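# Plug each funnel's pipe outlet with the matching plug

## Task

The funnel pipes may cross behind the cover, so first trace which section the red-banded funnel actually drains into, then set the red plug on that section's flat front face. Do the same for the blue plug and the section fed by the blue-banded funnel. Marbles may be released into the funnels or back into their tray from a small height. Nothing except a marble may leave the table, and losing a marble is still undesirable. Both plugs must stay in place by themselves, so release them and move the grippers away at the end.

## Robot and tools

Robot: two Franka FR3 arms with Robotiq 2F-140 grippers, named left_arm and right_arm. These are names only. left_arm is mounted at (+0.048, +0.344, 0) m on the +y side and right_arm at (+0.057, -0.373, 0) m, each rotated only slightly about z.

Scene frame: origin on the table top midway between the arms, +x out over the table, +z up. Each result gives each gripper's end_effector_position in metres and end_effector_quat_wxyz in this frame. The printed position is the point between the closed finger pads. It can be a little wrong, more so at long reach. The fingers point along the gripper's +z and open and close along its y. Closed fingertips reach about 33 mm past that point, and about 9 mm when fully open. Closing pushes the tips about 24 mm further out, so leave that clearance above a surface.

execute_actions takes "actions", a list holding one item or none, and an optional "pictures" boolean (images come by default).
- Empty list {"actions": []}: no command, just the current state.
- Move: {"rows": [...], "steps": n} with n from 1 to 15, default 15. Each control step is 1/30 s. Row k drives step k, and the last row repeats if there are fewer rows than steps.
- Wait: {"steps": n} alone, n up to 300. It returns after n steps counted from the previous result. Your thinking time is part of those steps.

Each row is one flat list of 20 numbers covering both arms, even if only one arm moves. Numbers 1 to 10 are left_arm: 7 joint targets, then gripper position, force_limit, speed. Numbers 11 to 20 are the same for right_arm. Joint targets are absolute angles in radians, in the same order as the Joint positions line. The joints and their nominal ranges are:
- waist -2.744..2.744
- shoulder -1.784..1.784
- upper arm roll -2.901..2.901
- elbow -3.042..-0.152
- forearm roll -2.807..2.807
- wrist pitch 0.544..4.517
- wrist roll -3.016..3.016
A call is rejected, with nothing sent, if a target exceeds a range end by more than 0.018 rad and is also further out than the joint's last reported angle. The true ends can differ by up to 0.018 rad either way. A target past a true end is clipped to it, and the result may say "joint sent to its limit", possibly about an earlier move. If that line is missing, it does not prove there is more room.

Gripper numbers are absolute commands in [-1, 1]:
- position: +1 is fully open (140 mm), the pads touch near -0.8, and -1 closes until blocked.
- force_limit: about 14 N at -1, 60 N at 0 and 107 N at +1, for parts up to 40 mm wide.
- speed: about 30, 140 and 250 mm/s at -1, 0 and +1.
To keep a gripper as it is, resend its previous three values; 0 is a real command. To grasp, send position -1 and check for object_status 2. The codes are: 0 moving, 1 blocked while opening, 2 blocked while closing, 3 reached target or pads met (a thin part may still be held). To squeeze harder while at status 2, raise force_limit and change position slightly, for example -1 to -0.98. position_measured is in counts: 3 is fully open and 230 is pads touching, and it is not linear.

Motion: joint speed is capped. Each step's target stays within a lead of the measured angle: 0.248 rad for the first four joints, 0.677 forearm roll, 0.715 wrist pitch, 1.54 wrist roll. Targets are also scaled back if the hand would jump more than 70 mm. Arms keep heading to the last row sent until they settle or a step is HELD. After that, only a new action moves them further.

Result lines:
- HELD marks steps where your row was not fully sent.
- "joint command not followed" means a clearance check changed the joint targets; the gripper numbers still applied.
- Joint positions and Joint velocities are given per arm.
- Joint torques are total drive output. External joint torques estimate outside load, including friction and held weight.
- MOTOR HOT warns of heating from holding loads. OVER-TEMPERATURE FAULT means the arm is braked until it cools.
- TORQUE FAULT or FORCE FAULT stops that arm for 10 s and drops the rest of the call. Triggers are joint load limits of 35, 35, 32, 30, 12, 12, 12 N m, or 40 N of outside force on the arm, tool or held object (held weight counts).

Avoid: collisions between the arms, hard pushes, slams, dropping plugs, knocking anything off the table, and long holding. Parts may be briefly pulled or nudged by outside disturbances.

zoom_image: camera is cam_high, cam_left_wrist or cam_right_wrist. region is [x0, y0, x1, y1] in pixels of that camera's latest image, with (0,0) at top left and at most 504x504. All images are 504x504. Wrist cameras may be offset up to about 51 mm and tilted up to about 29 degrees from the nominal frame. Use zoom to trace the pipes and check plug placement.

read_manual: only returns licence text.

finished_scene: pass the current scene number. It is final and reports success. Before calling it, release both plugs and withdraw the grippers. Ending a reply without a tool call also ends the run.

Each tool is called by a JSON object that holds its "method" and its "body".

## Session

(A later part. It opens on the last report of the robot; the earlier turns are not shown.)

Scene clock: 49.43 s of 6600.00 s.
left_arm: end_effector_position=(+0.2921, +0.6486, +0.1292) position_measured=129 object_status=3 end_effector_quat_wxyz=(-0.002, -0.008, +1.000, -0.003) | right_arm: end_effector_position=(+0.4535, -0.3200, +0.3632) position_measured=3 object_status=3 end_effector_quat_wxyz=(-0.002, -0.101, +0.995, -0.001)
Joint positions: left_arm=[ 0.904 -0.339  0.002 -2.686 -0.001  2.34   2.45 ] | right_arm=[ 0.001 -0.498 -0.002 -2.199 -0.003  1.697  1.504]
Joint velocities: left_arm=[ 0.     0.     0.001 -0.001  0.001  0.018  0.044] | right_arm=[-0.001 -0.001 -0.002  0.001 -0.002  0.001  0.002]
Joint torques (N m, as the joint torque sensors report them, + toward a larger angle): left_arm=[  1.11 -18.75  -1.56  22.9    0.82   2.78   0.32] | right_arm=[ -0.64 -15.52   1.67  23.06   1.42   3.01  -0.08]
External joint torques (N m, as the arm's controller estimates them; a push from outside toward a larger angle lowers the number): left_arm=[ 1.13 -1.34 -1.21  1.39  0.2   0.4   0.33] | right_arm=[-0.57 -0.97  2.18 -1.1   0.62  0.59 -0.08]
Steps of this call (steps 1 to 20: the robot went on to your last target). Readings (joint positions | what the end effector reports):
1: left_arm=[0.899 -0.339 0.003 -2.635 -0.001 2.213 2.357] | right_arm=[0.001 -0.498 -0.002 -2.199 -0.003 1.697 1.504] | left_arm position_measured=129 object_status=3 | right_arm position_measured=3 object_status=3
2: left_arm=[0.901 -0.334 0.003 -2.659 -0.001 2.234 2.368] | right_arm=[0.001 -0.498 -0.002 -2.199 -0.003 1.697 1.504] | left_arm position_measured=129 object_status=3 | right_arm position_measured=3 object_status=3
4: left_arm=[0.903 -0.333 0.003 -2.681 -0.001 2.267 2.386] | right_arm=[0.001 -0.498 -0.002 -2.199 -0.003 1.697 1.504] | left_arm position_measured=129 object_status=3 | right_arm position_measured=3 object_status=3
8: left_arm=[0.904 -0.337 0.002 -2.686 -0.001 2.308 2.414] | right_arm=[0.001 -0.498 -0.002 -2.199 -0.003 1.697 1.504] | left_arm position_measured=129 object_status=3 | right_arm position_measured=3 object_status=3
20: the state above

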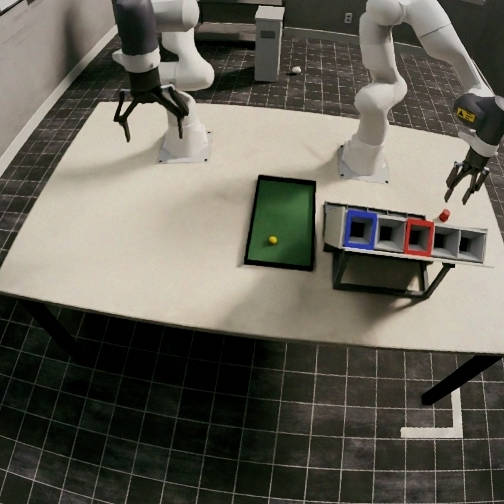

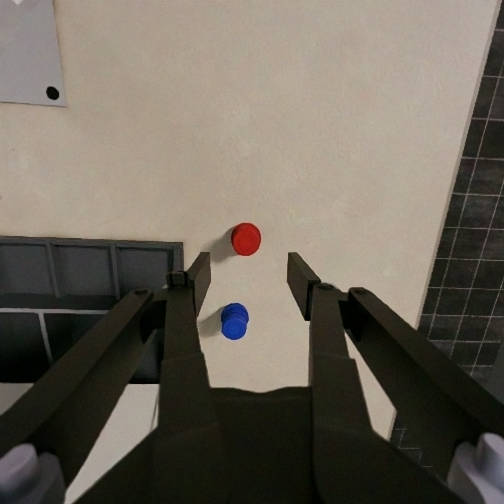

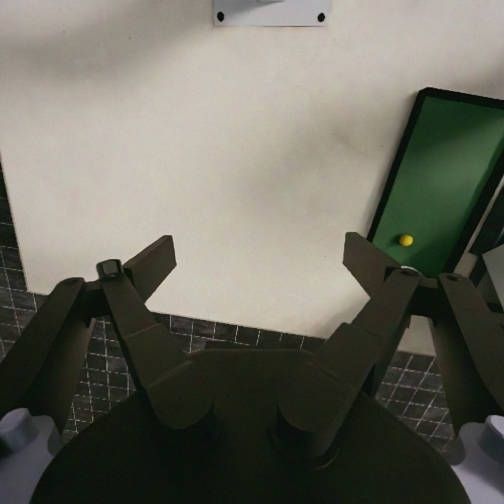

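{"method": "execute_actions", "body": {"actions": [{"rows":[[0.92,-0.35,0,-2.715,0,2.39,2.496,0,-0.5,0,0,-0.5,0,-2.2,0,1.7,1.5,1,0,0],[0.935,-0.335,0,-2.732,0,2.44,2.496,0,-0.5,0,0,-0.5,0,-2.2,0,1.7,1.5,1,0,0],[0.935,-0.31,0,-2.74,0,2.5,2.496,0,-0.5,0,0,-0.5,0,-2.2,0,1.7,1.5,1,0,0],[0.935,-0.28,0,-2.75,0,2.55,2.496,0,-0.5,0,0,-0.5,0,-2.2,0,1.7,1.5,1,0,0],[0.935,-0.25,0,-2.76,0,2.595,2.496,0,-0.5,0,0,-0.5,0,-2.2,0,1.7,1.5,1,0,0],[0.935,-0.225,0,-2.768,0,2.595,2.496,0,-0.5,0,0,-0.5,0,-2.2,0,1.7,1.5,1,0,0],[0.935,-0.205,0,-2.775,0,2.595,2.496,0,-0.5,0,0,-0.5,0,-2.2,0,1.7,1.5,1,0,0],[0.935,-0.186,0,-2.7815,0,2.595,2.496,0,-0.5,0,0,-0.5,0,-2.2,0,1.7,1.5,1,0,0]],"steps":15}], "pictures": false}}

{"method": "execute_actions", "body": {"actions": [{"steps":9}], "pictures": false}}

{"method": "execute_actions", "body": {"actions": [{"rows":[[0.935,-0.186,0,-2.7815,0,2.595,2.496,-1,-0.5,0,0,-0.5,0,-2.2,0,1.7,1.5,1,0,0]],"steps":14}], "pictures": false}}

{"method": "execute_actions", "body": {"actions": [{"rows":[[0.85,-0.5,0,-2.75,0,2.25,2.4,-1,-0.5,0,0,-0.5,0,-2.2,0,1.7,1.5,1,0,0]],"steps":10}], "pictures": false}}

{"method": "execute_actions", "body": {"actions": [{"rows":[[-0.1,-0.77,0,-2.88,0,2.11,1.46,-1,-0.5,0,0,-0.5,0,-2.2,0,1.7,1.5,1,0,0]],"steps":15}], "pictures": false}}

{"method": "execute_actions", "body": {"actions": [{"steps":15}]}}

Scene clock: 60.03 s of 6600.00 s.
left_arm: end_effector_position=(+0.2726, +0.6409, +0.0531) position_measured=129 object_status=3 end_effector_quat_wxyz=(-0.007, -0.004, +1.000, -0.010) | right_arm: end_effector_position=(+0.4535, -0.3200, +0.3632) position_measured=3 object_status=3 end_effector_quat_wxyz=(-0.002, -0.101, +0.995, -0.001)
Joint positions: left_arm=[ 0.933 -0.188  0.    -2.783 -0.001  2.571  2.486] | right_arm=[ 0.001 -0.498 -0.002 -2.199 -0.003  1.697  1.504]
Joint velocities: left_arm=[ 0.001  0.    -0.001  0.002  0.002  0.13   0.018] | right_arm=[-0.     0.001 -0.     0.     0.     0.    -0.002]
Joint torques (N m, as the joint torque sensors report them, + toward a larger angle): left_arm=[  1.09 -17.89  -0.89  20.24   0.68   2.72   0.43] | right_arm=[ -0.36 -14.41   1.84  22.94   1.46   3.12   0.04]
External joint torques (N m, as the arm's controller estimates them; a push from outside toward a larger angle lowers the number): left_arm=[ 1.14  1.57 -0.65  2.04  0.22  0.43  0.43] | right_arm=[-0.33 -0.03  2.29 -1.16  0.65  0.71  0.04]
Steps of this call (steps 1 to 30: the robot went on to your last target; steps 31 to 110: nothing new was sent; then 6.43 s passed at rest; steps 111 to 125: all 15 steps of this action). Readings (joint positions | what the end effector reports):
111: left_arm=[0.907 -0.341 0.000 -2.692 -0.001 2.352 2.466] | right_arm=[0.001 -0.498 -0.002 -2.199 -0.003 1.697 1.504] | left_arm position_measured=129 object_status=3 | right_arm position_measured=3 object_status=3
112: left_arm=[0.914 -0.342 -0.001 -2.702 -0.001 2.367 2.469] | right_arm=[0.001 -0.498 -0.002 -2.199 -0.003 1.697 1.504] | left_arm position_measured=129 object_status=3 | right_arm position_measured=3 object_status=3
114: left_arm=[0.925 -0.324 -0.000 -2.722 -0.001 2.418 2.473] | right_arm=[0.001 -0.498 -0.002 -2.199 -0.003 1.697 1.504] | left_arm position_measured=129 object_status=3 | right_arm position_measured=3 object_status=3
118: left_arm=[0.932 -0.234 0.000 -2.761 -0.001 2.515 2.480] | right_arm=[0.001 -0.498 -0.002 -2.199 -0.003 1.697 1.504] | left_arm position_measured=129 object_status=3 | right_arm position_measured=3 object_status=3
125: the state above

Scene clock: 60.33 s of 6600.00 s.
left_arm: end_effector_position=(+0.2761, +0.6456, +0.0546) position_measured=129 object_status=3 end_effector_quat_wxyz=(-0.002, -0.002, +1.000, -0.003) | right_arm: end_effector_position=(+0.4535, -0.3200, +0.3632) position_measured=3 object_status=3 end_effector_quat_wxyz=(-0.002, -0.101, +0.995, -0.001)
Joint positions: left_arm=[ 0.933 -0.188  0.    -2.783 -0.001  2.589  2.49 ] | right_arm=[ 0.001 -0.498 -0.002 -2.199 -0.003  1.697  1.504]
Joint velocities: left_arm=[ 0.     0.    -0.001 -0.    -0.     0.021  0.006] | right_arm=[ 0.001  0.     0.001 -0.001 -0.001 -0.001 -0.   ]
Joint torques (N m, as the joint torque sensors report them, + toward a larger angle): left_arm=[  1.75 -18.23  -0.87  21.12   0.61   2.85   0.32] | right_arm=[ -0.86 -15.39   2.03  22.96   1.41   3.05  -0.02]
External joint torques (N m, as the arm's controller estimates them; a push from outside toward a larger angle lowers the number): left_arm=[ 1.79  1.38 -0.65  2.75  0.15  0.47  0.32] | right_arm=[-0.92 -0.95  2.36 -1.12  0.6   0.65 -0.02]
Steps of this call (steps 1 to 9: the robot went on to your last target). Readings (joint positions | what the end effector reports):
1: left_arm=[0.933 -0.188 0.000 -2.783 -0.001 2.575 2.487] | right_arm=[0.001 -0.498 -0.002 -2.199 -0.003 1.697 1.504] | left_arm position_measured=129 object_status=3 | right_arm position_measured=3 object_status=3
2: left_arm=[0.933 -0.188 0.000 -2.783 -0.001 2.578 2.488] | right_arm=[0.001 -0.498 -0.002 -2.199 -0.003 1.697 1.504] | left_arm position_measured=129 object_status=3 | right_arm position_measured=3 object_status=3
4: left_arm=[0.933 -0.188 0.000 -2.783 -0.001 2.583 2.488] | right_arm=[0.001 -0.498 -0.002 -2.199 -0.003 1.697 1.504] | left_arm position_measured=129 object_status=3 | right_arm position_measured=3 object_status=3
8: left_arm=[0.933 -0.188 0.000 -2.783 -0.001 2.588 2.490] | right_arm=[0.001 -0.498 -0.002 -2.199 -0.003 1.697 1.504] | left_arm position_measured=129 object_status=3 | right_arm position_measured=3 object_status=3
9: the state above

Scene clock: 60.80 s of 6600.00 s.
left_arm: end_effector_position=(+0.2768, +0.6465, +0.0550) position_measured=190 object_status=0 end_effector_quat_wxyz=(-0.001, -0.001, +1.000, -0.001) | right_arm: end_effector_position=(+0.4535, -0.3200, +0.3632) position_measured=3 object_status=3 end_effector_quat_wxyz=(-0.002, -0.101, +0.995, -0.001)
Joint positions: left_arm=[ 0.933 -0.188  0.    -2.782 -0.001  2.592  2.492] | right_arm=[ 0.001 -0.498 -0.002 -2.199 -0.003  1.697  1.504]
Joint velocities: left_arm=[ 0.     0.001 -0.001 -0.001 -0.002 -0.     0.003] | right_arm=[-0.001 -0.     0.     0.001 -0.    -0.     0.   ]
Joint torques (N m, as the joint torque sensors report them, + toward a larger angle): left_arm=[  1.38 -18.37  -0.5   20.64   0.56   2.89   0.25] | right_arm=[ -0.58 -15.3    1.72  22.69   1.46   3.05  -0.05]
External joint torques (N m, as the arm's controller estimates them; a push from outside toward a larger angle lowers the number): left_arm=[ 1.36  1.19 -0.33  2.29  0.11  0.5   0.25] | right_arm=[-0.5  -0.78  2.24 -1.51  0.67  0.63 -0.05]
Steps of this call (steps 1 to 14: all 14 steps of this action). Readings (joint positions | what the end effector reports):
1: left_arm=[0.933 -0.188 0.000 -2.783 -0.001 2.589 2.490] | right_arm=[0.001 -0.498 -0.002 -2.199 -0.003 1.697 1.504] | left_arm position_measured=129 object_status=0 | right_arm position_measured=3 object_status=3
2: left_arm=[0.933 -0.188 0.000 -2.783 -0.001 2.590 2.490] | right_arm=[0.001 -0.498 -0.002 -2.199 -0.003 1.697 1.504] | left_arm position_measured=135 object_status=0 | right_arm position_measured=3 object_status=3
4: left_arm=[0.933 -0.188 0.000 -2.783 -0.001 2.591 2.491] | right_arm=[0.001 -0.498 -0.002 -2.199 -0.003 1.697 1.504] | left_arm position_measured=150 object_status=0 | right_arm position_measured=3 object_status=3
8: left_arm=[0.933 -0.188 0.000 -2.783 -0.001 2.592 2.491] | right_arm=[0.001 -0.498 -0.002 -2.199 -0.003 1.697 1.504] | left_arm position_measured=181 object_status=0 | right_arm position_measured=3 object_status=3
14: the state above

Scene clock: 61.13 s of 6600.00 s.
left_arm: end_effector_position=(+0.3011, +0.6282, +0.1621) position_measured=190 object_status=2 end_effector_quat_wxyz=(+0.021, +0.011, +0.999, +0.024) | right_arm: end_effector_position=(+0.4535, -0.3200, +0.3632) position_measured=3 object_status=3 end_effector_quat_wxyz=(-0.002, -0.101, +0.995, -0.001)
Joint positions: left_arm=[ 0.853 -0.498 -0.001 -2.744 -0.001  2.309  2.435] | right_arm=[ 0.001 -0.498 -0.002 -2.199 -0.003  1.697  1.504]
Joint velocities: left_arm=[-0.017 -0.016 -0.001 -0.048  0.    -0.338 -0.106] | right_arm=[ 0.001 -0.001  0.001  0.001 -0.     0.001 -0.001]
Joint torques (N m, as the joint torque sensors report them, + toward a larger angle): left_arm=[ -1.14 -13.01  -0.21  23.07   0.88   2.09  -0.06] | right_arm=[ -0.54 -16.25   2.11  23.09   1.52   3.11   0.07]
External joint torques (N m, as the arm's controller estimates them; a push from outside toward a larger angle lowers the number): left_arm=[-1.24 -1.24  0.14  0.91  0.2  -0.44 -0.07] | right_arm=[-0.57 -1.58  2.46 -1.17  0.71  0.69  0.07]
Steps of this call (steps 1 to 10: all 10 steps of this action). Readings (joint positions | what the end effector reports):
1: left_arm=[0.918 -0.218 0.005 -2.784 -0.001 2.543 2.485] | right_arm=[0.001 -0.498 -0.002 -2.199 -0.003 1.697 1.504] | left_arm position_measured=190 object_status=2 | right_arm position_measured=3 object_status=3
2: left_arm=[0.901 -0.275 0.004 -2.783 -0.001 2.497 2.479] | right_arm=[0.001 -0.498 -0.002 -2.199 -0.003 1.697 1.504] | left_arm position_measured=190 object_status=2 | right_arm position_measured=3 object_status=3
4: left_arm=[0.874 -0.393 0.001 -2.765 -0.001 2.422 2.465] | right_arm=[0.001 -0.498 -0.002 -2.199 -0.003 1.697 1.504] | left_arm position_measured=190 object_status=2 | right_arm position_measured=3 object_status=3
8: left_arm=[0.855 -0.493 -0.001 -2.742 -0.001 2.335 2.443] | right_arm=[0.001 -0.498 -0.002 -2.199 -0.003 1.697 1.504] | left_arm position_measured=190 object_status=2 | right_arm position_measured=3 object_status=3
10: the state above

Scene clock: 61.63 s of 6600.00 s.
left_arm: end_effector_position=(+0.3551, +0.3314, +0.1752) position_measured=190 object_status=2 end_effector_quat_wxyz=(+0.012, +0.099, +0.995, +0.002) | right_arm: end_effector_position=(+0.4535, -0.3200, +0.3632) position_measured=3 object_status=3 end_effector_quat_wxyz=(-0.002, -0.101, +0.995, -0.001)
Joint positions: left_arm=[-0.029 -0.766 -0.005 -2.876 -0.     2.133  1.727] | right_arm=[ 0.001 -0.498 -0.002 -2.199 -0.003  1.697  1.504]
Joint velocities: left_arm=[-0.995 -0.02  -0.045 -0.026  0.    -0.121 -0.873] | right_arm=[-0.001  0.    -0.    -0.001  0.001 -0.     0.001]
Joint torques (N m, as the joint torque sensors report them, + toward a larger angle): left_arm=[ 6.58 -6.6   4.92 24.74  0.68  2.02 -0.23] | right_arm=[ -0.44 -15.41   1.7   23.36   1.48   2.98  -0.1 ]
External joint torques (N m, as the arm's controller estimates them; a push from outside toward a larger angle lowers the number): left_arm=[-1.9  -1.45 -0.32  1.66 -0.26 -0.35 -0.26] | right_arm=[-0.42 -0.92  2.13 -0.75  0.68  0.57 -0.1 ]
Steps of this call (steps 1 to 15: all 15 steps of this action). Readings (joint positions | what the end effector reports):
1: left_arm=[0.821 -0.526 0.009 -2.765 -0.001 2.291 2.382] | right_arm=[0.001 -0.498 -0.002 -2.199 -0.003 1.697 1.504] | left_arm position_measured=190 object_status=2 | right_arm position_measured=3 object_status=3
2: left_arm=[0.775 -0.571 0.009 -2.791 -0.001 2.270 2.324] | right_arm=[0.001 -0.498 -0.002 -2.199 -0.003 1.697 1.504] | left_arm position_measured=190 object_status=2 | right_arm position_measured=3 object_status=3
4: left_arm=[0.667 -0.652 0.006 -2.827 -0.001 2.234 2.206] | right_arm=[0.001 -0.498 -0.002 -2.199 -0.003 1.697 1.504] | left_arm position_measured=190 object_status=2 | right_arm position_measured=3 object_status=3
8: left_arm=[0.418 -0.739 0.001 -2.860 -0.001 2.180 1.992] | right_arm=[0.001 -0.498 -0.002 -2.199 -0.003 1.697 1.504] | left_arm position_measured=190 object_status=2 | right_arm position_measured=3 object_status=3
15: the state above

Scene clock: 62.13 s of 6600.00 s.
left_arm: end_effector_position=(+0.3461, +0.3116, +0.1723) position_measured=190 object_status=2 end_effector_quat_wxyz=(+0.001, +0.026, +1.000, +0.000) | right_arm: end_effector_position=(+0.4535, -0.3200, +0.3632) position_measured=3 object_status=3 end_effector_quat_wxyz=(-0.002, -0.101, +0.995, -0.001)
Joint positions: left_arm=[-0.098 -0.767 -0.002 -2.879 -0.     2.113  1.515] | right_arm=[ 0.001 -0.498 -0.002 -2.199 -0.003  1.697  1.504]
Joint velocities: left_arm=[ 0.    -0.003  0.001  0.001  0.    -0.006 -0.169] | right_arm=[ 0.     0.001 -0.    -0.    -0.    -0.001 -0.001]
Joint torques (N m, as the joint torque sensors report them, + toward a larger angle): left_arm=[-2.49 -6.41  0.88 25.11  0.66  2.04  0.03] | right_arm=[ -1.25 -15.17   2.72  22.53   1.52   3.02  -0.1 ]
External joint torques (N m, as the arm's controller estimates them; a push from outside toward a larger angle lowers the number): left_arm=[-2.51 -1.1   1.49  1.47 -0.05 -0.39  0.03] | right_arm=[-1.23 -0.76  3.16 -1.54  0.72  0.62 -0.1 ]
Steps of this call (steps 1 to 15: the robot went on to your last target). Readings (joint positions | what the end effector reports):
1: left_arm=[-0.055 -0.766 -0.005 -2.877 -0.000 2.130 1.700] | right_arm=[0.001 -0.498 -0.002 -2.199 -0.003 1.697 1.504] | left_arm position_measured=190 object_status=2 | right_arm position_measured=3 object_status=3
2: left_arm=[-0.071 -0.767 -0.005 -2.877 -0.000 2.126 1.675] | right_arm=[0.001 -0.498 -0.002 -2.199 -0.003 1.697 1.504] | left_arm position_measured=190 object_status=2 | right_arm position_measured=3 object_status=3
4: left_arm=[-0.087 -0.767 -0.004 -2.878 -0.000 2.122 1.634] | right_arm=[0.001 -0.498 -0.002 -2.199 -0.003 1.697 1.504] | left_arm position_measured=190 object_status=2 | right_arm position_measured=3 object_status=3
8: left_arm=[-0.096 -0.767 -0.003 -2.879 -0.000 2.117 1.573] | right_arm=[0.001 -0.498 -0.002 -2.199 -0.003 1.697 1.504] | left_arm position_measured=190 object_status=2 | right_arm position_measured=3 object_status=3
15: the state above

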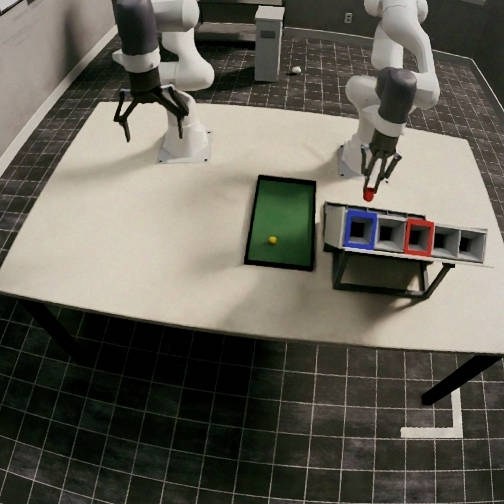

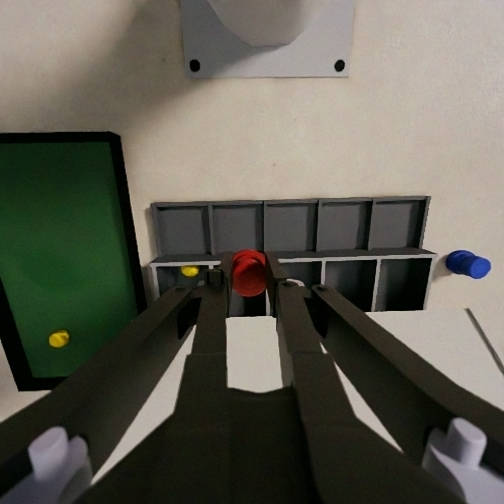

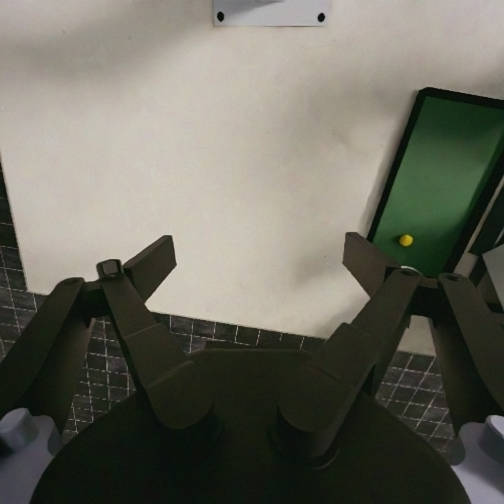

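{"method": "execute_actions", "body": {"actions": [{"rows":[[-0.395,-0.642,0,-2.95,0,2.308,1.166,-1,-0.5,0,0,-0.5,0,-2.2,0,1.7,1.5,1,0,0]],"steps":15}], "pictures": false}}

{"method": "execute_actions", "body": {"actions": [{"rows":[[-0.395,-0.62,0,-2.957,0,2.36,1.166,-1,-0.5,0,0,-0.5,0,-2.2,0,1.7,1.5,1,0,0],[-0.395,-0.595,0,-2.965,0,2.41,1.166,-1,-0.5,0,0,-0.5,0,-2.2,0,1.7,1.5,1,0,0],[-0.395,-0.57,0,-2.974,0,2.46,1.166,-1,-0.5,0,0,-0.5,0,-2.2,0,1.7,1.5,1,0,0],[-0.395,-0.55,0,-2.98,0,2.5,1.166,-1,-0.5,0,0,-0.5,0,-2.2,0,1.7,1.5,1,0,0],[-0.395,-0.53,0,-2.987,0,2.53,1.166,-1,-0.5,0,0,-0.5,0,-2.2,0,1.7,1.5,1,0,0],[-0.395,-0.515,0,-2.992,0,2.541,1.166,-1,-0.5,0,0,-0.5,0,-2.2,0,1.7,1.5,1,0,0],[-0.395,-0.5,0,-2.997,0,2.541,1.166,-1,-0.5,0,0,-0.5,0,-2.2,0,1.7,1.5,1,0,0],[-0.395,-0.49,0,-3.0,0,2.541,1.166,-1,-0.5,0,0,-0.5,0,-2.2,0,1.7,1.5,1,0,0],[-0.395,-0.482,0,-3.003,0,2.541,1.166,-1,-0.5,0,0,-0.5,0,-2.2,0,1.7,1.5,1,0,0],[-0.395,-0.476,0,-3.005,0,2.541,1.166,-1,-0.5,0,0,-0.5,0,-2.2,0,1.7,1.5,1,0,0],[-0.395,-0.471,0,-3.007,0,2.541,1.166,-1,-0.5,0,0,-0.5,0,-2.2,0,1.7,1.5,1,0,0],[-0.395,-0.467,0,-3.008,0,2.541,1.166,-1,-0.5,0,0,-0.5,0,-2.2,0,1.7,1.5,1,0,0]],"steps":15}], "pictures": false}}

{"method": "execute_actions", "body": {"actions": [{"steps":8}]}}

{"method": "execute_actions", "body": {"actions": [{"rows":[[-0.395,-0.467,0,-3.008,0,2.541,1.166,-0.3,-0.5,-0.5,0,-0.5,0,-2.2,0,1.7,1.5,1,0,0]],"steps":10}], "pictures": false}}

{"method": "execute_actions", "body": {"actions": [{"rows":[[-0.395,-0.52,0,-2.99,0,2.44,1.166,-0.3,-0.5,0,0,-0.5,0,-2.2,0,1.7,1.5,1,0,0],[-0.395,-0.57,0,-2.975,0,2.35,1.166,-0.3,-0.5,0,0,-0.5,0,-2.2,0,1.7,1.5,1,0,0],[-0.395,-0.62,0,-2.958,0,2.27,1.166,-0.3,-0.5,0,0,-0.5,0,-2.2,0,1.7,1.5,1,0,0],[-0.395,-0.67,0,-2.935,0,2.2,1.166,-0.3,-0.5,0,0,-0.5,0,-2.2,0,1.7,1.5,1,0,0],[-0.395,-0.72,0,-2.91,0,2.14,1.166,-0.3,-0.5,0,0,-0.5,0,-2.2,0,1.7,1.5,1,0,0],[-0.395,-0.77,0,-2.88,0,2.11,1.3,-0.3,-0.5,0,0,-0.5,0,-2.2,0,1.7,1.5,1,0,0]],"steps":11}], "pictures": false}}

{"method": "execute_actions", "body": {"actions": [{"rows":[[0.6,-0.65,0,-2.78,0,2.13,2.282,-0.1,-0.5,0,0,-0.5,0,-2.2,0,1.7,1.5,1,0,0]],"steps":15}], "pictures": false}}

{"method": "execute_actions", "body": {"actions": [{"rows":[[0.721,-0.55,0,-2.72,0,2.2,2.282,-0.1,-0.5,0,0,-0.5,0,-2.2,0,1.7,1.5,1,0,0],[0.721,-0.45,0,-2.66,0,2.25,2.282,-0.1,-0.5,0,0,-0.5,0,-2.2,0,1.7,1.5,1,0,0],[0.721,-0.37,0,-2.6,0,2.29,2.282,-0.1,-0.5,0,0,-0.5,0,-2.2,0,1.7,1.5,1,0,0],[0.721,-0.3,0,-2.56,0,2.318,2.282,-0.1,-0.5,0,0,-0.5,0,-2.2,0,1.7,1.5,1,0,0],[0.721,-0.24,0,-2.53,0,2.318,2.282,-0.1,-0.5,0,0,-0.5,0,-2.2,0,1.7,1.5,1,0,0],[0.721,-0.189,0,-2.507,0,2.318,2.282,-0.1,-0.5,0,0,-0.5,0,-2.2,0,1.7,1.5,1,0,0]],"steps":15}], "pictures": false}}

{"method": "execute_actions", "body": {"actions": [{"steps":12}]}}

Scene clock: 83.27 s of 6600.00 s.
left_arm: end_effector_position=(+0.3241, +0.2263, +0.1193) position_measured=190 object_status=2 end_effector_quat_wxyz=(-0.005, +0.032, +0.999, +0.003) | right_arm: end_effector_position=(+0.4535, -0.3200, +0.3632) position_measured=3 object_status=3 end_effector_quat_wxyz=(-0.002, -0.101, +0.995, -0.001)
Joint positions: left_arm=[-0.392 -0.644 -0.002 -2.95   0.     2.294  1.23 ] | right_arm=[ 0.001 -0.498 -0.002 -2.199 -0.003  1.697  1.504]
Joint velocities: left_arm=[-0.007  0.002  0.003  0.    -0.002  0.069 -0.199] | right_arm=[ 0.001 -0.     0.    -0.     0.001  0.001  0.001]
Joint torques (N m, as the joint torque sensors report them, + toward a larger angle): left_arm=[-0.83 -6.08 -0.98 24.05  0.49  2.82 -0.08] | right_arm=[ -0.72 -15.43   2.08  22.     1.46   3.03  -0.05]
External joint torques (N m, as the arm's controller estimates them; a push from outside toward a larger angle lowers the number): left_arm=[-0.92  1.35 -0.52  2.17 -0.11  0.46 -0.09] | right_arm=[-0.73 -0.91  2.48 -2.14  0.65  0.62 -0.05]
Steps of this call (steps 1 to 30: the robot went on to your last target; steps 31 to 90: nothing new was sent; then 17.63 s passed at rest; steps 91 to 105: all 15 steps of this action). Readings (joint positions | what the end effector reports):
91: left_arm=[-0.143 -0.753 0.008 -2.886 0.000 2.140 1.442] | right_arm=[0.001 -0.498 -0.002 -2.199 -0.003 1.697 1.504] | left_arm position_measured=190 object_status=2 | right_arm position_measured=3 object_status=3
92: left_arm=[-0.204 -0.727 0.008 -2.898 0.000 2.165 1.420] | right_arm=[0.001 -0.498 -0.002 -2.199 -0.003 1.697 1.504] | left_arm position_measured=190 object_status=2 | right_arm position_measured=3 object_status=3
94: left_arm=[-0.312 -0.678 0.001 -2.927 0.000 2.210 1.371] | right_arm=[0.001 -0.498 -0.002 -2.199 -0.003 1.697 1.504] | left_arm position_measured=190 object_status=2 | right_arm position_measured=3 object_status=3
98: left_arm=[-0.380 -0.645 -0.003 -2.950 0.000 2.260 1.300] | right_arm=[0.001 -0.498 -0.002 -2.199 -0.003 1.697 1.504] | left_arm position_measured=190 object_status=2 | right_arm position_measured=3 object_status=3
105: the state above

Scene clock: 83.77 s of 6600.00 s.
left_arm: end_effector_position=(+0.3223, +0.2269, +0.0631) position_measured=190 object_status=2 end_effector_quat_wxyz=(-0.008, +0.008, +1.000, +0.004) | right_arm: end_effector_position=(+0.4535, -0.3200, +0.3632) position_measured=3 object_status=3 end_effector_quat_wxyz=(-0.002, -0.101, +0.995, -0.001)
Joint positions: left_arm=[-0.393 -0.471 -0.002 -3.007  0.     2.518  1.182] | right_arm=[ 0.001 -0.498 -0.002 -2.199 -0.003  1.697  1.504]
Joint velocities: left_arm=[-0.     0.04  -0.001 -0.008  0.001  0.115 -0.038] | right_arm=[-0.001 -0.     0.    -0.     0.001  0.001 -0.   ]
Joint torques (N m, as the joint torque sensors report them, + toward a larger angle): left_arm=[-1.51 -8.3   0.36 22.89  0.27  2.95  0.1 ] | right_arm=[ -0.19 -15.53   1.49  22.98   1.47   3.09   0.02]
External joint torques (N m, as the arm's controller estimates them; a push from outside toward a larger angle lowers the number): left_arm=[-1.49  3.19  0.78  2.86 -0.19  0.43  0.1 ] | right_arm=[-0.14 -1.15  1.95 -1.07  0.67  0.69  0.02]
Steps of this call (steps 1 to 15: all 15 steps of this action). Readings (joint positions | what the end effector reports):
1: left_arm=[-0.392 -0.640 -0.002 -2.951 0.000 2.305 1.224] | right_arm=[0.001 -0.498 -0.002 -2.199 -0.003 1.697 1.504] | left_arm position_measured=190 object_status=2 | right_arm position_measured=3 object_status=3
2: left_arm=[-0.392 -0.630 -0.002 -2.953 0.000 2.323 1.218] | right_arm=[0.001 -0.498 -0.002 -2.199 -0.003 1.697 1.504] | left_arm position_measured=190 object_status=2 | right_arm position_measured=3 object_status=3
4: left_arm=[-0.393 -0.595 -0.002 -2.963 0.000 2.374 1.209] | right_arm=[0.001 -0.498 -0.002 -2.199 -0.003 1.697 1.504] | left_arm position_measured=190 object_status=2 | right_arm position_measured=3 object_status=3
8: left_arm=[-0.393 -0.522 -0.002 -2.989 0.000 2.463 1.195] | right_arm=[0.001 -0.498 -0.002 -2.199 -0.003 1.697 1.504] | left_arm position_measured=190 object_status=2 | right_arm position_measured=3 object_status=3
15: the state above

Scene clock: 84.03 s of 6600.00 s.
left_arm: end_effector_position=(+0.3265, +0.2251, +0.0639) position_measured=190 object_status=2 end_effector_quat_wxyz=(-0.002, +0.004, +1.000, +0.001) | right_arm: end_effector_position=(+0.4535, -0.3200, +0.3632) position_measured=3 object_status=3 end_effector_quat_wxyz=(-0.002, -0.101, +0.995, -0.001)
Joint positions: left_arm=[-0.393 -0.469 -0.002 -3.008  0.     2.534  1.175] | right_arm=[ 0.001 -0.498 -0.002 -2.199 -0.003  1.697  1.504]
Joint velocities: left_arm=[-0.001  0.    -0.     0.    -0.     0.025 -0.017] | right_arm=[-0.001 -0.001  0.    -0.     0.     0.001 -0.001]
Joint torques (N m, as the joint torque sensors report them, + toward a larger angle): left_arm=[-2.04 -8.79  0.62 21.15  0.26  2.96 -0.03] | right_arm=[ -0.81 -15.38   1.97  23.27   1.5    3.    -0.07]
External joint torques (N m, as the arm's controller estimates them; a push from outside toward a larger angle lowers the number): left_arm=[-2.01  1.8   1.05  1.91 -0.2   0.55 -0.03] | right_arm=[-0.83 -0.86  2.35 -0.87  0.69  0.59 -0.07]
Steps of this call (steps 1 to 8: the robot went on to your last target). Readings (joint positions | what the end effector reports):
1: left_arm=[-0.393 -0.470 -0.002 -3.008 0.000 2.522 1.180] | right_arm=[0.001 -0.498 -0.002 -2.199 -0.003 1.697 1.504] | left_arm position_measured=190 object_status=2 | right_arm position_measured=3 object_status=3
2: left_arm=[-0.393 -0.470 -0.002 -3.008 0.000 2.524 1.179] | right_arm=[0.001 -0.498 -0.002 -2.199 -0.003 1.697 1.504] | left_arm position_measured=190 object_status=2 | right_arm position_measured=3 object_status=3
4: left_arm=[-0.393 -0.470 -0.002 -3.008 0.000 2.529 1.177] | right_arm=[0.001 -0.498 -0.002 -2.199 -0.003 1.697 1.504] | left_arm position_measured=190 object_status=2 | right_arm position_measured=3 object_status=3
8: the state above

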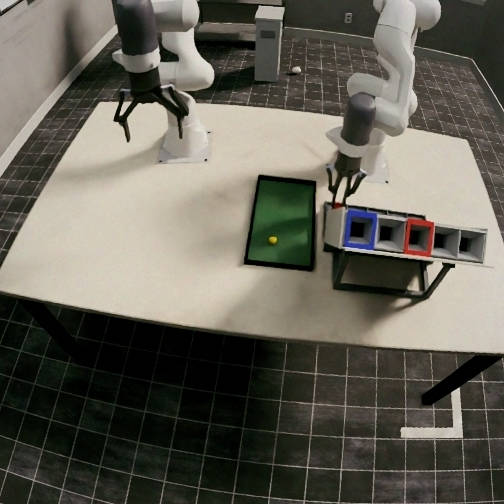

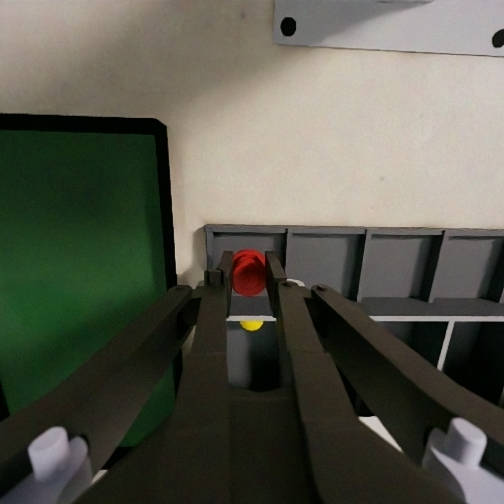

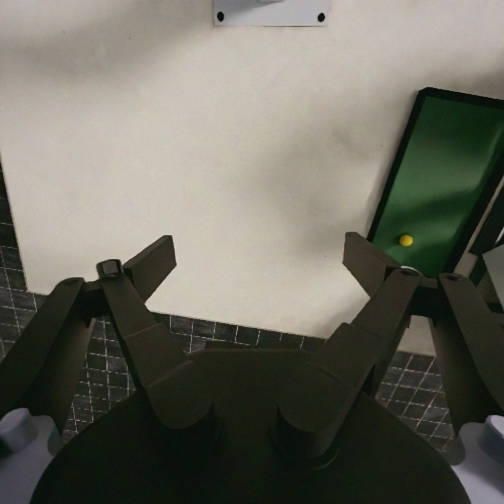

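Scene clock: 84.37 s of 6600.00 s.
left_arm: end_effector_position=(+0.3276, +0.2246, +0.0642) position_measured=167 object_status=0 end_effector_quat_wxyz=(+0.000, +0.003, +1.000, +0.001) | right_arm: end_effector_position=(+0.4535, -0.3200, +0.3632) position_measured=3 object_status=3 end_effector_quat_wxyz=(-0.002, -0.101, +0.995, -0.001)
Joint positions: left_arm=[-0.393 -0.469 -0.002 -3.008  0.     2.538  1.172] | right_arm=[ 0.001 -0.498 -0.002 -2.199 -0.003  1.697  1.504]
Joint velocities: left_arm=[-0.     0.     0.002  0.002  0.     0.003 -0.005] | right_arm=[-0.001 -0.    -0.001  0.     0.001 -0.001  0.   ]
Joint torques (N m, as the joint torque sensors report them, + toward a larger angle): left_arm=[-1.24 -8.17  0.16 20.4   0.22  2.69  0.01] | right_arm=[ -0.23 -14.73   1.24  22.87   1.46   3.     0.  ]
External joint torques (N m, as the arm's controller estimates them; a push from outside toward a larger angle lowers the number): left_arm=[-1.26  2.46  0.53  1.1  -0.23  0.25  0.01] | right_arm=[-0.22 -0.2   1.68 -1.29  0.66  0.59  0.  ]
Steps of this call (steps 1 to 10: all 10 steps of this action). Readings (joint positions | what the end effector reports):
1: left_arm=[-0.393 -0.469 -0.002 -3.008 0.000 2.535 1.174] | right_arm=[0.001 -0.498 -0.002 -2.199 -0.003 1.697 1.504] | left_arm position_measured=190 object_status=0 | right_arm position_measured=3 object_status=3
2: left_arm=[-0.393 -0.469 -0.002 -3.008 0.000 2.535 1.174] | right_arm=[0.001 -0.498 -0.002 -2.199 -0.003 1.697 1.504] | left_arm position_measured=190 object_status=0 | right_arm position_measured=3 object_status=3
4: left_arm=[-0.393 -0.469 -0.002 -3.008 0.000 2.536 1.173] | right_arm=[0.001 -0.498 -0.002 -2.199 -0.003 1.697 1.504] | left_arm position_measured=177 object_status=0 | right_arm position_measured=3 object_status=3
8: left_arm=[-0.393 -0.469 -0.002 -3.008 0.000 2.537 1.172] | right_arm=[0.001 -0.498 -0.002 -2.199 -0.003 1.697 1.504] | left_arm position_measured=167 object_status=0 | right_arm position_measured=3 object_status=3
10: the state above

Scene clock: 84.73 s of 6600.00 s.
left_arm: end_effector_position=(+0.3470, +0.2164, +0.1803) position_measured=167 object_status=3 end_effector_quat_wxyz=(+0.038, +0.032, +0.999, -0.014) | right_arm: end_effector_position=(+0.4535, -0.3200, +0.3632) position_measured=3 object_status=3 end_effector_quat_wxyz=(-0.002, -0.101, +0.995, -0.001)
Joint positions: left_arm=[-0.393 -0.765 -0.002 -2.878  0.     2.193  1.231] | right_arm=[ 0.001 -0.498 -0.002 -2.199 -0.003  1.697  1.504]
Joint velocities: left_arm=[-0.    -0.105 -0.     0.025  0.001 -0.46   0.217] | right_arm=[ 0.     0.001 -0.     0.001 -0.     0.001 -0.003]
Joint torques (N m, as the joint torque sensors report them, + toward a larger angle): left_arm=[-1.57 -2.03 -0.07 23.62  0.52  1.72  0.28] | right_arm=[  0.26 -14.88   1.7   22.8    1.36   3.08   0.  ]
External joint torques (N m, as the arm's controller estimates them; a push from outside toward a larger angle lowers the number): left_arm=[-1.57 -0.41  0.58  3.04 -0.16 -0.43  0.29] | right_arm=[ 0.3  -0.49  2.17 -1.32  0.56  0.66  0.  ]
Steps of this call (steps 1 to 11: all 11 steps of this action). Readings (joint positions | what the end effector reports):
1: left_arm=[-0.393 -0.478 -0.002 -3.006 0.000 2.521 1.171] | right_arm=[0.001 -0.498 -0.002 -2.199 -0.003 1.697 1.504] | left_arm position_measured=167 object_status=0 | right_arm position_measured=3 object_status=3
2: left_arm=[-0.393 -0.500 -0.002 -3.001 0.000 2.490 1.171] | right_arm=[0.001 -0.498 -0.002 -2.199 -0.003 1.697 1.504] | left_arm position_measured=167 object_status=0 | right_arm position_measured=3 object_status=3
4: left_arm=[-0.393 -0.573 -0.002 -2.977 0.000 2.405 1.171] | right_arm=[0.001 -0.498 -0.002 -2.199 -0.003 1.697 1.504] | left_arm position_measured=167 object_status=3 | right_arm position_measured=3 object_status=3
8: left_arm=[-0.393 -0.732 -0.002 -2.896 0.000 2.251 1.205] | right_arm=[0.001 -0.498 -0.002 -2.199 -0.003 1.697 1.504] | left_arm position_measured=167 object_status=3 | right_arm position_measured=3 object_status=3
11: the state above

Scene clock: 85.23 s of 6600.00 s.
left_arm: end_effector_position=(+0.3364, +0.5143, +0.1839) position_measured=141 object_status=3 end_effector_quat_wxyz=(+0.007, -0.042, +0.999, +0.001) | right_arm: end_effector_position=(+0.4535, -0.3200, +0.3632) position_measured=3 object_status=3 end_effector_quat_wxyz=(-0.002, -0.101, +0.995, -0.001)
Joint positions: left_arm=[ 0.54  -0.653  0.006 -2.78  -0.001  2.14   2.021] | right_arm=[ 0.001 -0.498 -0.002 -2.199 -0.003  1.697  1.504]
Joint velocities: left_arm=[ 0.866  0.007  0.055  0.    -0.    -0.042  0.852] | right_arm=[ 0.001 -0.     0.001  0.001 -0.     0.     0.002]
Joint torques (N m, as the joint torque sensors report them, + toward a larger angle): left_arm=[-6.54 -7.21 -7.43 25.66  0.71  2.17  0.54] | right_arm=[ -0.6  -15.92   2.23  22.78   1.46   2.98  -0.01]
External joint torques (N m, as the arm's controller estimates them; a push from outside toward a larger angle lowers the number): left_arm=[ 1.94  1.59  0.37  2.15  0.21 -0.26  0.56] | right_arm=[-0.67 -1.42  2.57 -1.4   0.65  0.56 -0.01]
Steps of this call (steps 1 to 15: all 15 steps of this action). Readings (joint positions | what the end effector reports):
1: left_arm=[-0.343 -0.746 -0.012 -2.858 -0.001 2.180 1.318] | right_arm=[0.001 -0.498 -0.002 -2.199 -0.003 1.697 1.504] | left_arm position_measured=167 object_status=0 | right_arm position_measured=3 object_status=3
2: left_arm=[-0.276 -0.718 -0.011 -2.834 -0.001 2.175 1.402] | right_arm=[0.001 -0.498 -0.002 -2.199 -0.003 1.697 1.504] | left_arm position_measured=160 object_status=0 | right_arm position_measured=3 object_status=3
4: left_arm=[-0.144 -0.684 -0.007 -2.806 -0.001 2.165 1.547] | right_arm=[0.001 -0.498 -0.002 -2.199 -0.003 1.697 1.504] | left_arm position_measured=145 object_status=0 | right_arm position_measured=3 object_status=3
8: left_arm=[0.120 -0.660 -0.003 -2.786 -0.001 2.152 1.768] | right_arm=[0.001 -0.498 -0.002 -2.199 -0.003 1.697 1.504] | left_arm position_measured=141 object_status=0 | right_arm position_measured=3 object_status=3
15: the state above

Scene clock: 85.73 s of 6600.00 s.
left_arm: end_effector_position=(+0.3822, +0.6315, +0.1379) position_measured=141 object_status=3 end_effector_quat_wxyz=(-0.006, -0.027, +1.000, -0.006) | right_arm: end_effector_position=(+0.4535, -0.3200, +0.3632) position_measured=3 object_status=3 end_effector_quat_wxyz=(-0.002, -0.101, +0.995, -0.001)
Joint positions: left_arm=[ 0.718 -0.191  0.002 -2.511 -0.001  2.303  2.227] | right_arm=[ 0.001 -0.498 -0.002 -2.199 -0.003  1.697  1.504]
Joint velocities: left_arm=[ 0.003 -0.    -0.003  0.043 -0.001  0.08   0.17 ] | right_arm=[ 0.001  0.     0.     0.001  0.    -0.    -0.002]
Joint torques (N m, as the joint torque sensors report them, + toward a larger angle): left_arm=[  1.56 -21.02  -1.47  24.55   0.83   2.6    0.33] | right_arm=[ -1.33 -14.25   1.67  22.82   1.52   3.03  -0.07]
External joint torques (N m, as the arm's controller estimates them; a push from outside toward a larger angle lowers the number): left_arm=[ 1.53  1.58 -1.31  3.39  0.22  0.37  0.33] | right_arm=[-1.34  0.24  2.06 -1.31  0.72  0.62 -0.07]
Steps of this call (steps 1 to 15: all 15 steps of this action). Readings (joint positions | what the end effector reports):
1: left_arm=[0.591 -0.632 -0.001 -2.765 -0.001 2.147 2.048] | right_arm=[0.001 -0.498 -0.002 -2.199 -0.003 1.697 1.504] | left_arm position_measured=141 object_status=3 | right_arm position_measured=3 object_status=3
2: left_arm=[0.635 -0.586 0.001 -2.734 -0.001 2.163 2.071] | right_arm=[0.001 -0.498 -0.002 -2.199 -0.003 1.697 1.504] | left_arm position_measured=141 object_status=3 | right_arm position_measured=3 object_status=3
4: left_arm=[0.682 -0.464 0.004 -2.653 -0.001 2.205 2.108] | right_arm=[0.001 -0.498 -0.002 -2.199 -0.003 1.697 1.504] | left_arm position_measured=141 object_status=3 | right_arm position_measured=3 object_status=3
8: left_arm=[0.713 -0.242 0.004 -2.535 -0.001 2.269 2.168] | right_arm=[0.001 -0.498 -0.002 -2.199 -0.003 1.697 1.504] | left_arm position_measured=141 object_status=3 | right_arm position_measured=3 object_status=3
15: the state above

Scene clock: 86.13 s of 6600.00 s.
left_arm: end_effector_position=(+0.3860, +0.6347, +0.1400) position_measured=141 object_status=3 end_effector_quat_wxyz=(-0.001, -0.009, +1.000, -0.001) | right_arm: end_effector_position=(+0.4535, -0.3200, +0.3632) position_measured=3 object_status=3 end_effector_quat_wxyz=(-0.002, -0.101, +0.995, -0.001)
Joint positions: left_arm=[ 0.719 -0.191  0.002 -2.508 -0.001  2.314  2.264] | right_arm=[ 0.001 -0.498 -0.002 -2.199 -0.003  1.697  1.504]
Joint velocities: left_arm=[ 0.     0.    -0.001  0.     0.     0.007  0.046] | right_arm=[-0.    -0.001 -0.    -0.    -0.     0.     0.001]
Joint torques (N m, as the joint torque sensors report them, + toward a larger angle): left_arm=[  1.31 -21.63  -1.38  24.1    0.83   2.74   0.23] | right_arm=[ -0.7  -14.91   1.57  22.     1.41   3.03  -0.13]
External joint torques (N m, as the arm's controller estimates them; a push from outside toward a larger angle lowers the number): left_arm=[ 1.37  1.36 -1.13  2.19  0.19  0.34  0.23] | right_arm=[-0.67 -0.39  2.03 -2.15  0.61  0.61 -0.13]
Steps of this call (steps 1 to 12: the robot went on to your last target). Readings (joint positions | what the end effector reports):
1: left_arm=[0.719 -0.191 0.002 -2.510 -0.001 2.305 2.232] | right_arm=[0.001 -0.498 -0.002 -2.199 -0.003 1.697 1.504] | left_arm position_measured=141 object_status=3 | right_arm position_measured=3 object_status=3
2: left_arm=[0.719 -0.191 0.002 -2.509 -0.001 2.307 2.237] | right_arm=[0.001 -0.498 -0.002 -2.199 -0.003 1.697 1.504] | left_arm position_measured=141 object_status=3 | right_arm position_measured=3 object_status=3
4: left_arm=[0.719 -0.191 0.002 -2.508 -0.001 2.310 2.245] | right_arm=[0.001 -0.498 -0.002 -2.199 -0.003 1.697 1.504] | left_arm position_measured=141 object_status=3 | right_arm position_measured=3 object_status=3
8: left_arm=[0.719 -0.191 0.002 -2.508 -0.001 2.313 2.257] | right_arm=[0.001 -0.498 -0.002 -2.199 -0.003 1.697 1.504] | left_arm position_measured=141 object_status=3 | right_arm position_measured=3 object_status=3
12: the state above

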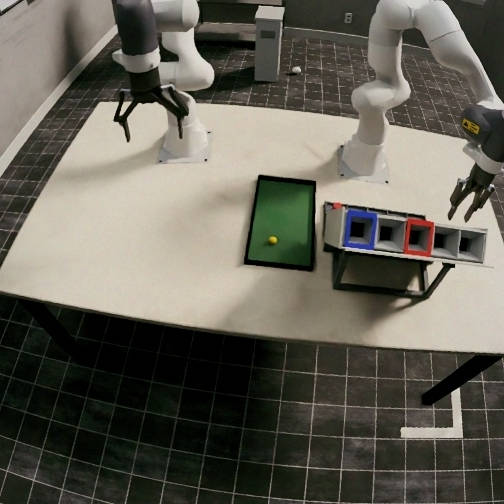

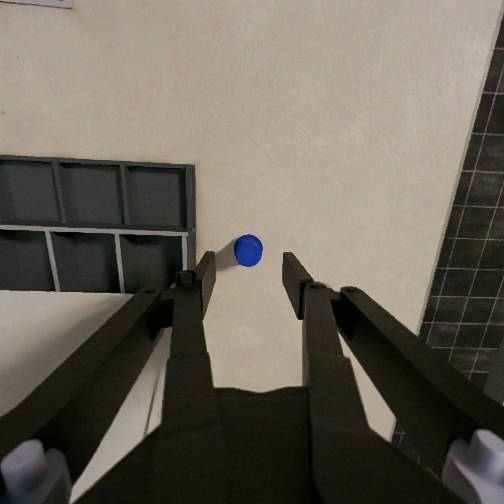

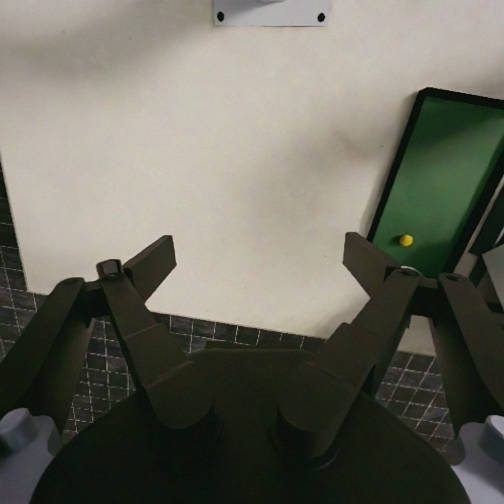

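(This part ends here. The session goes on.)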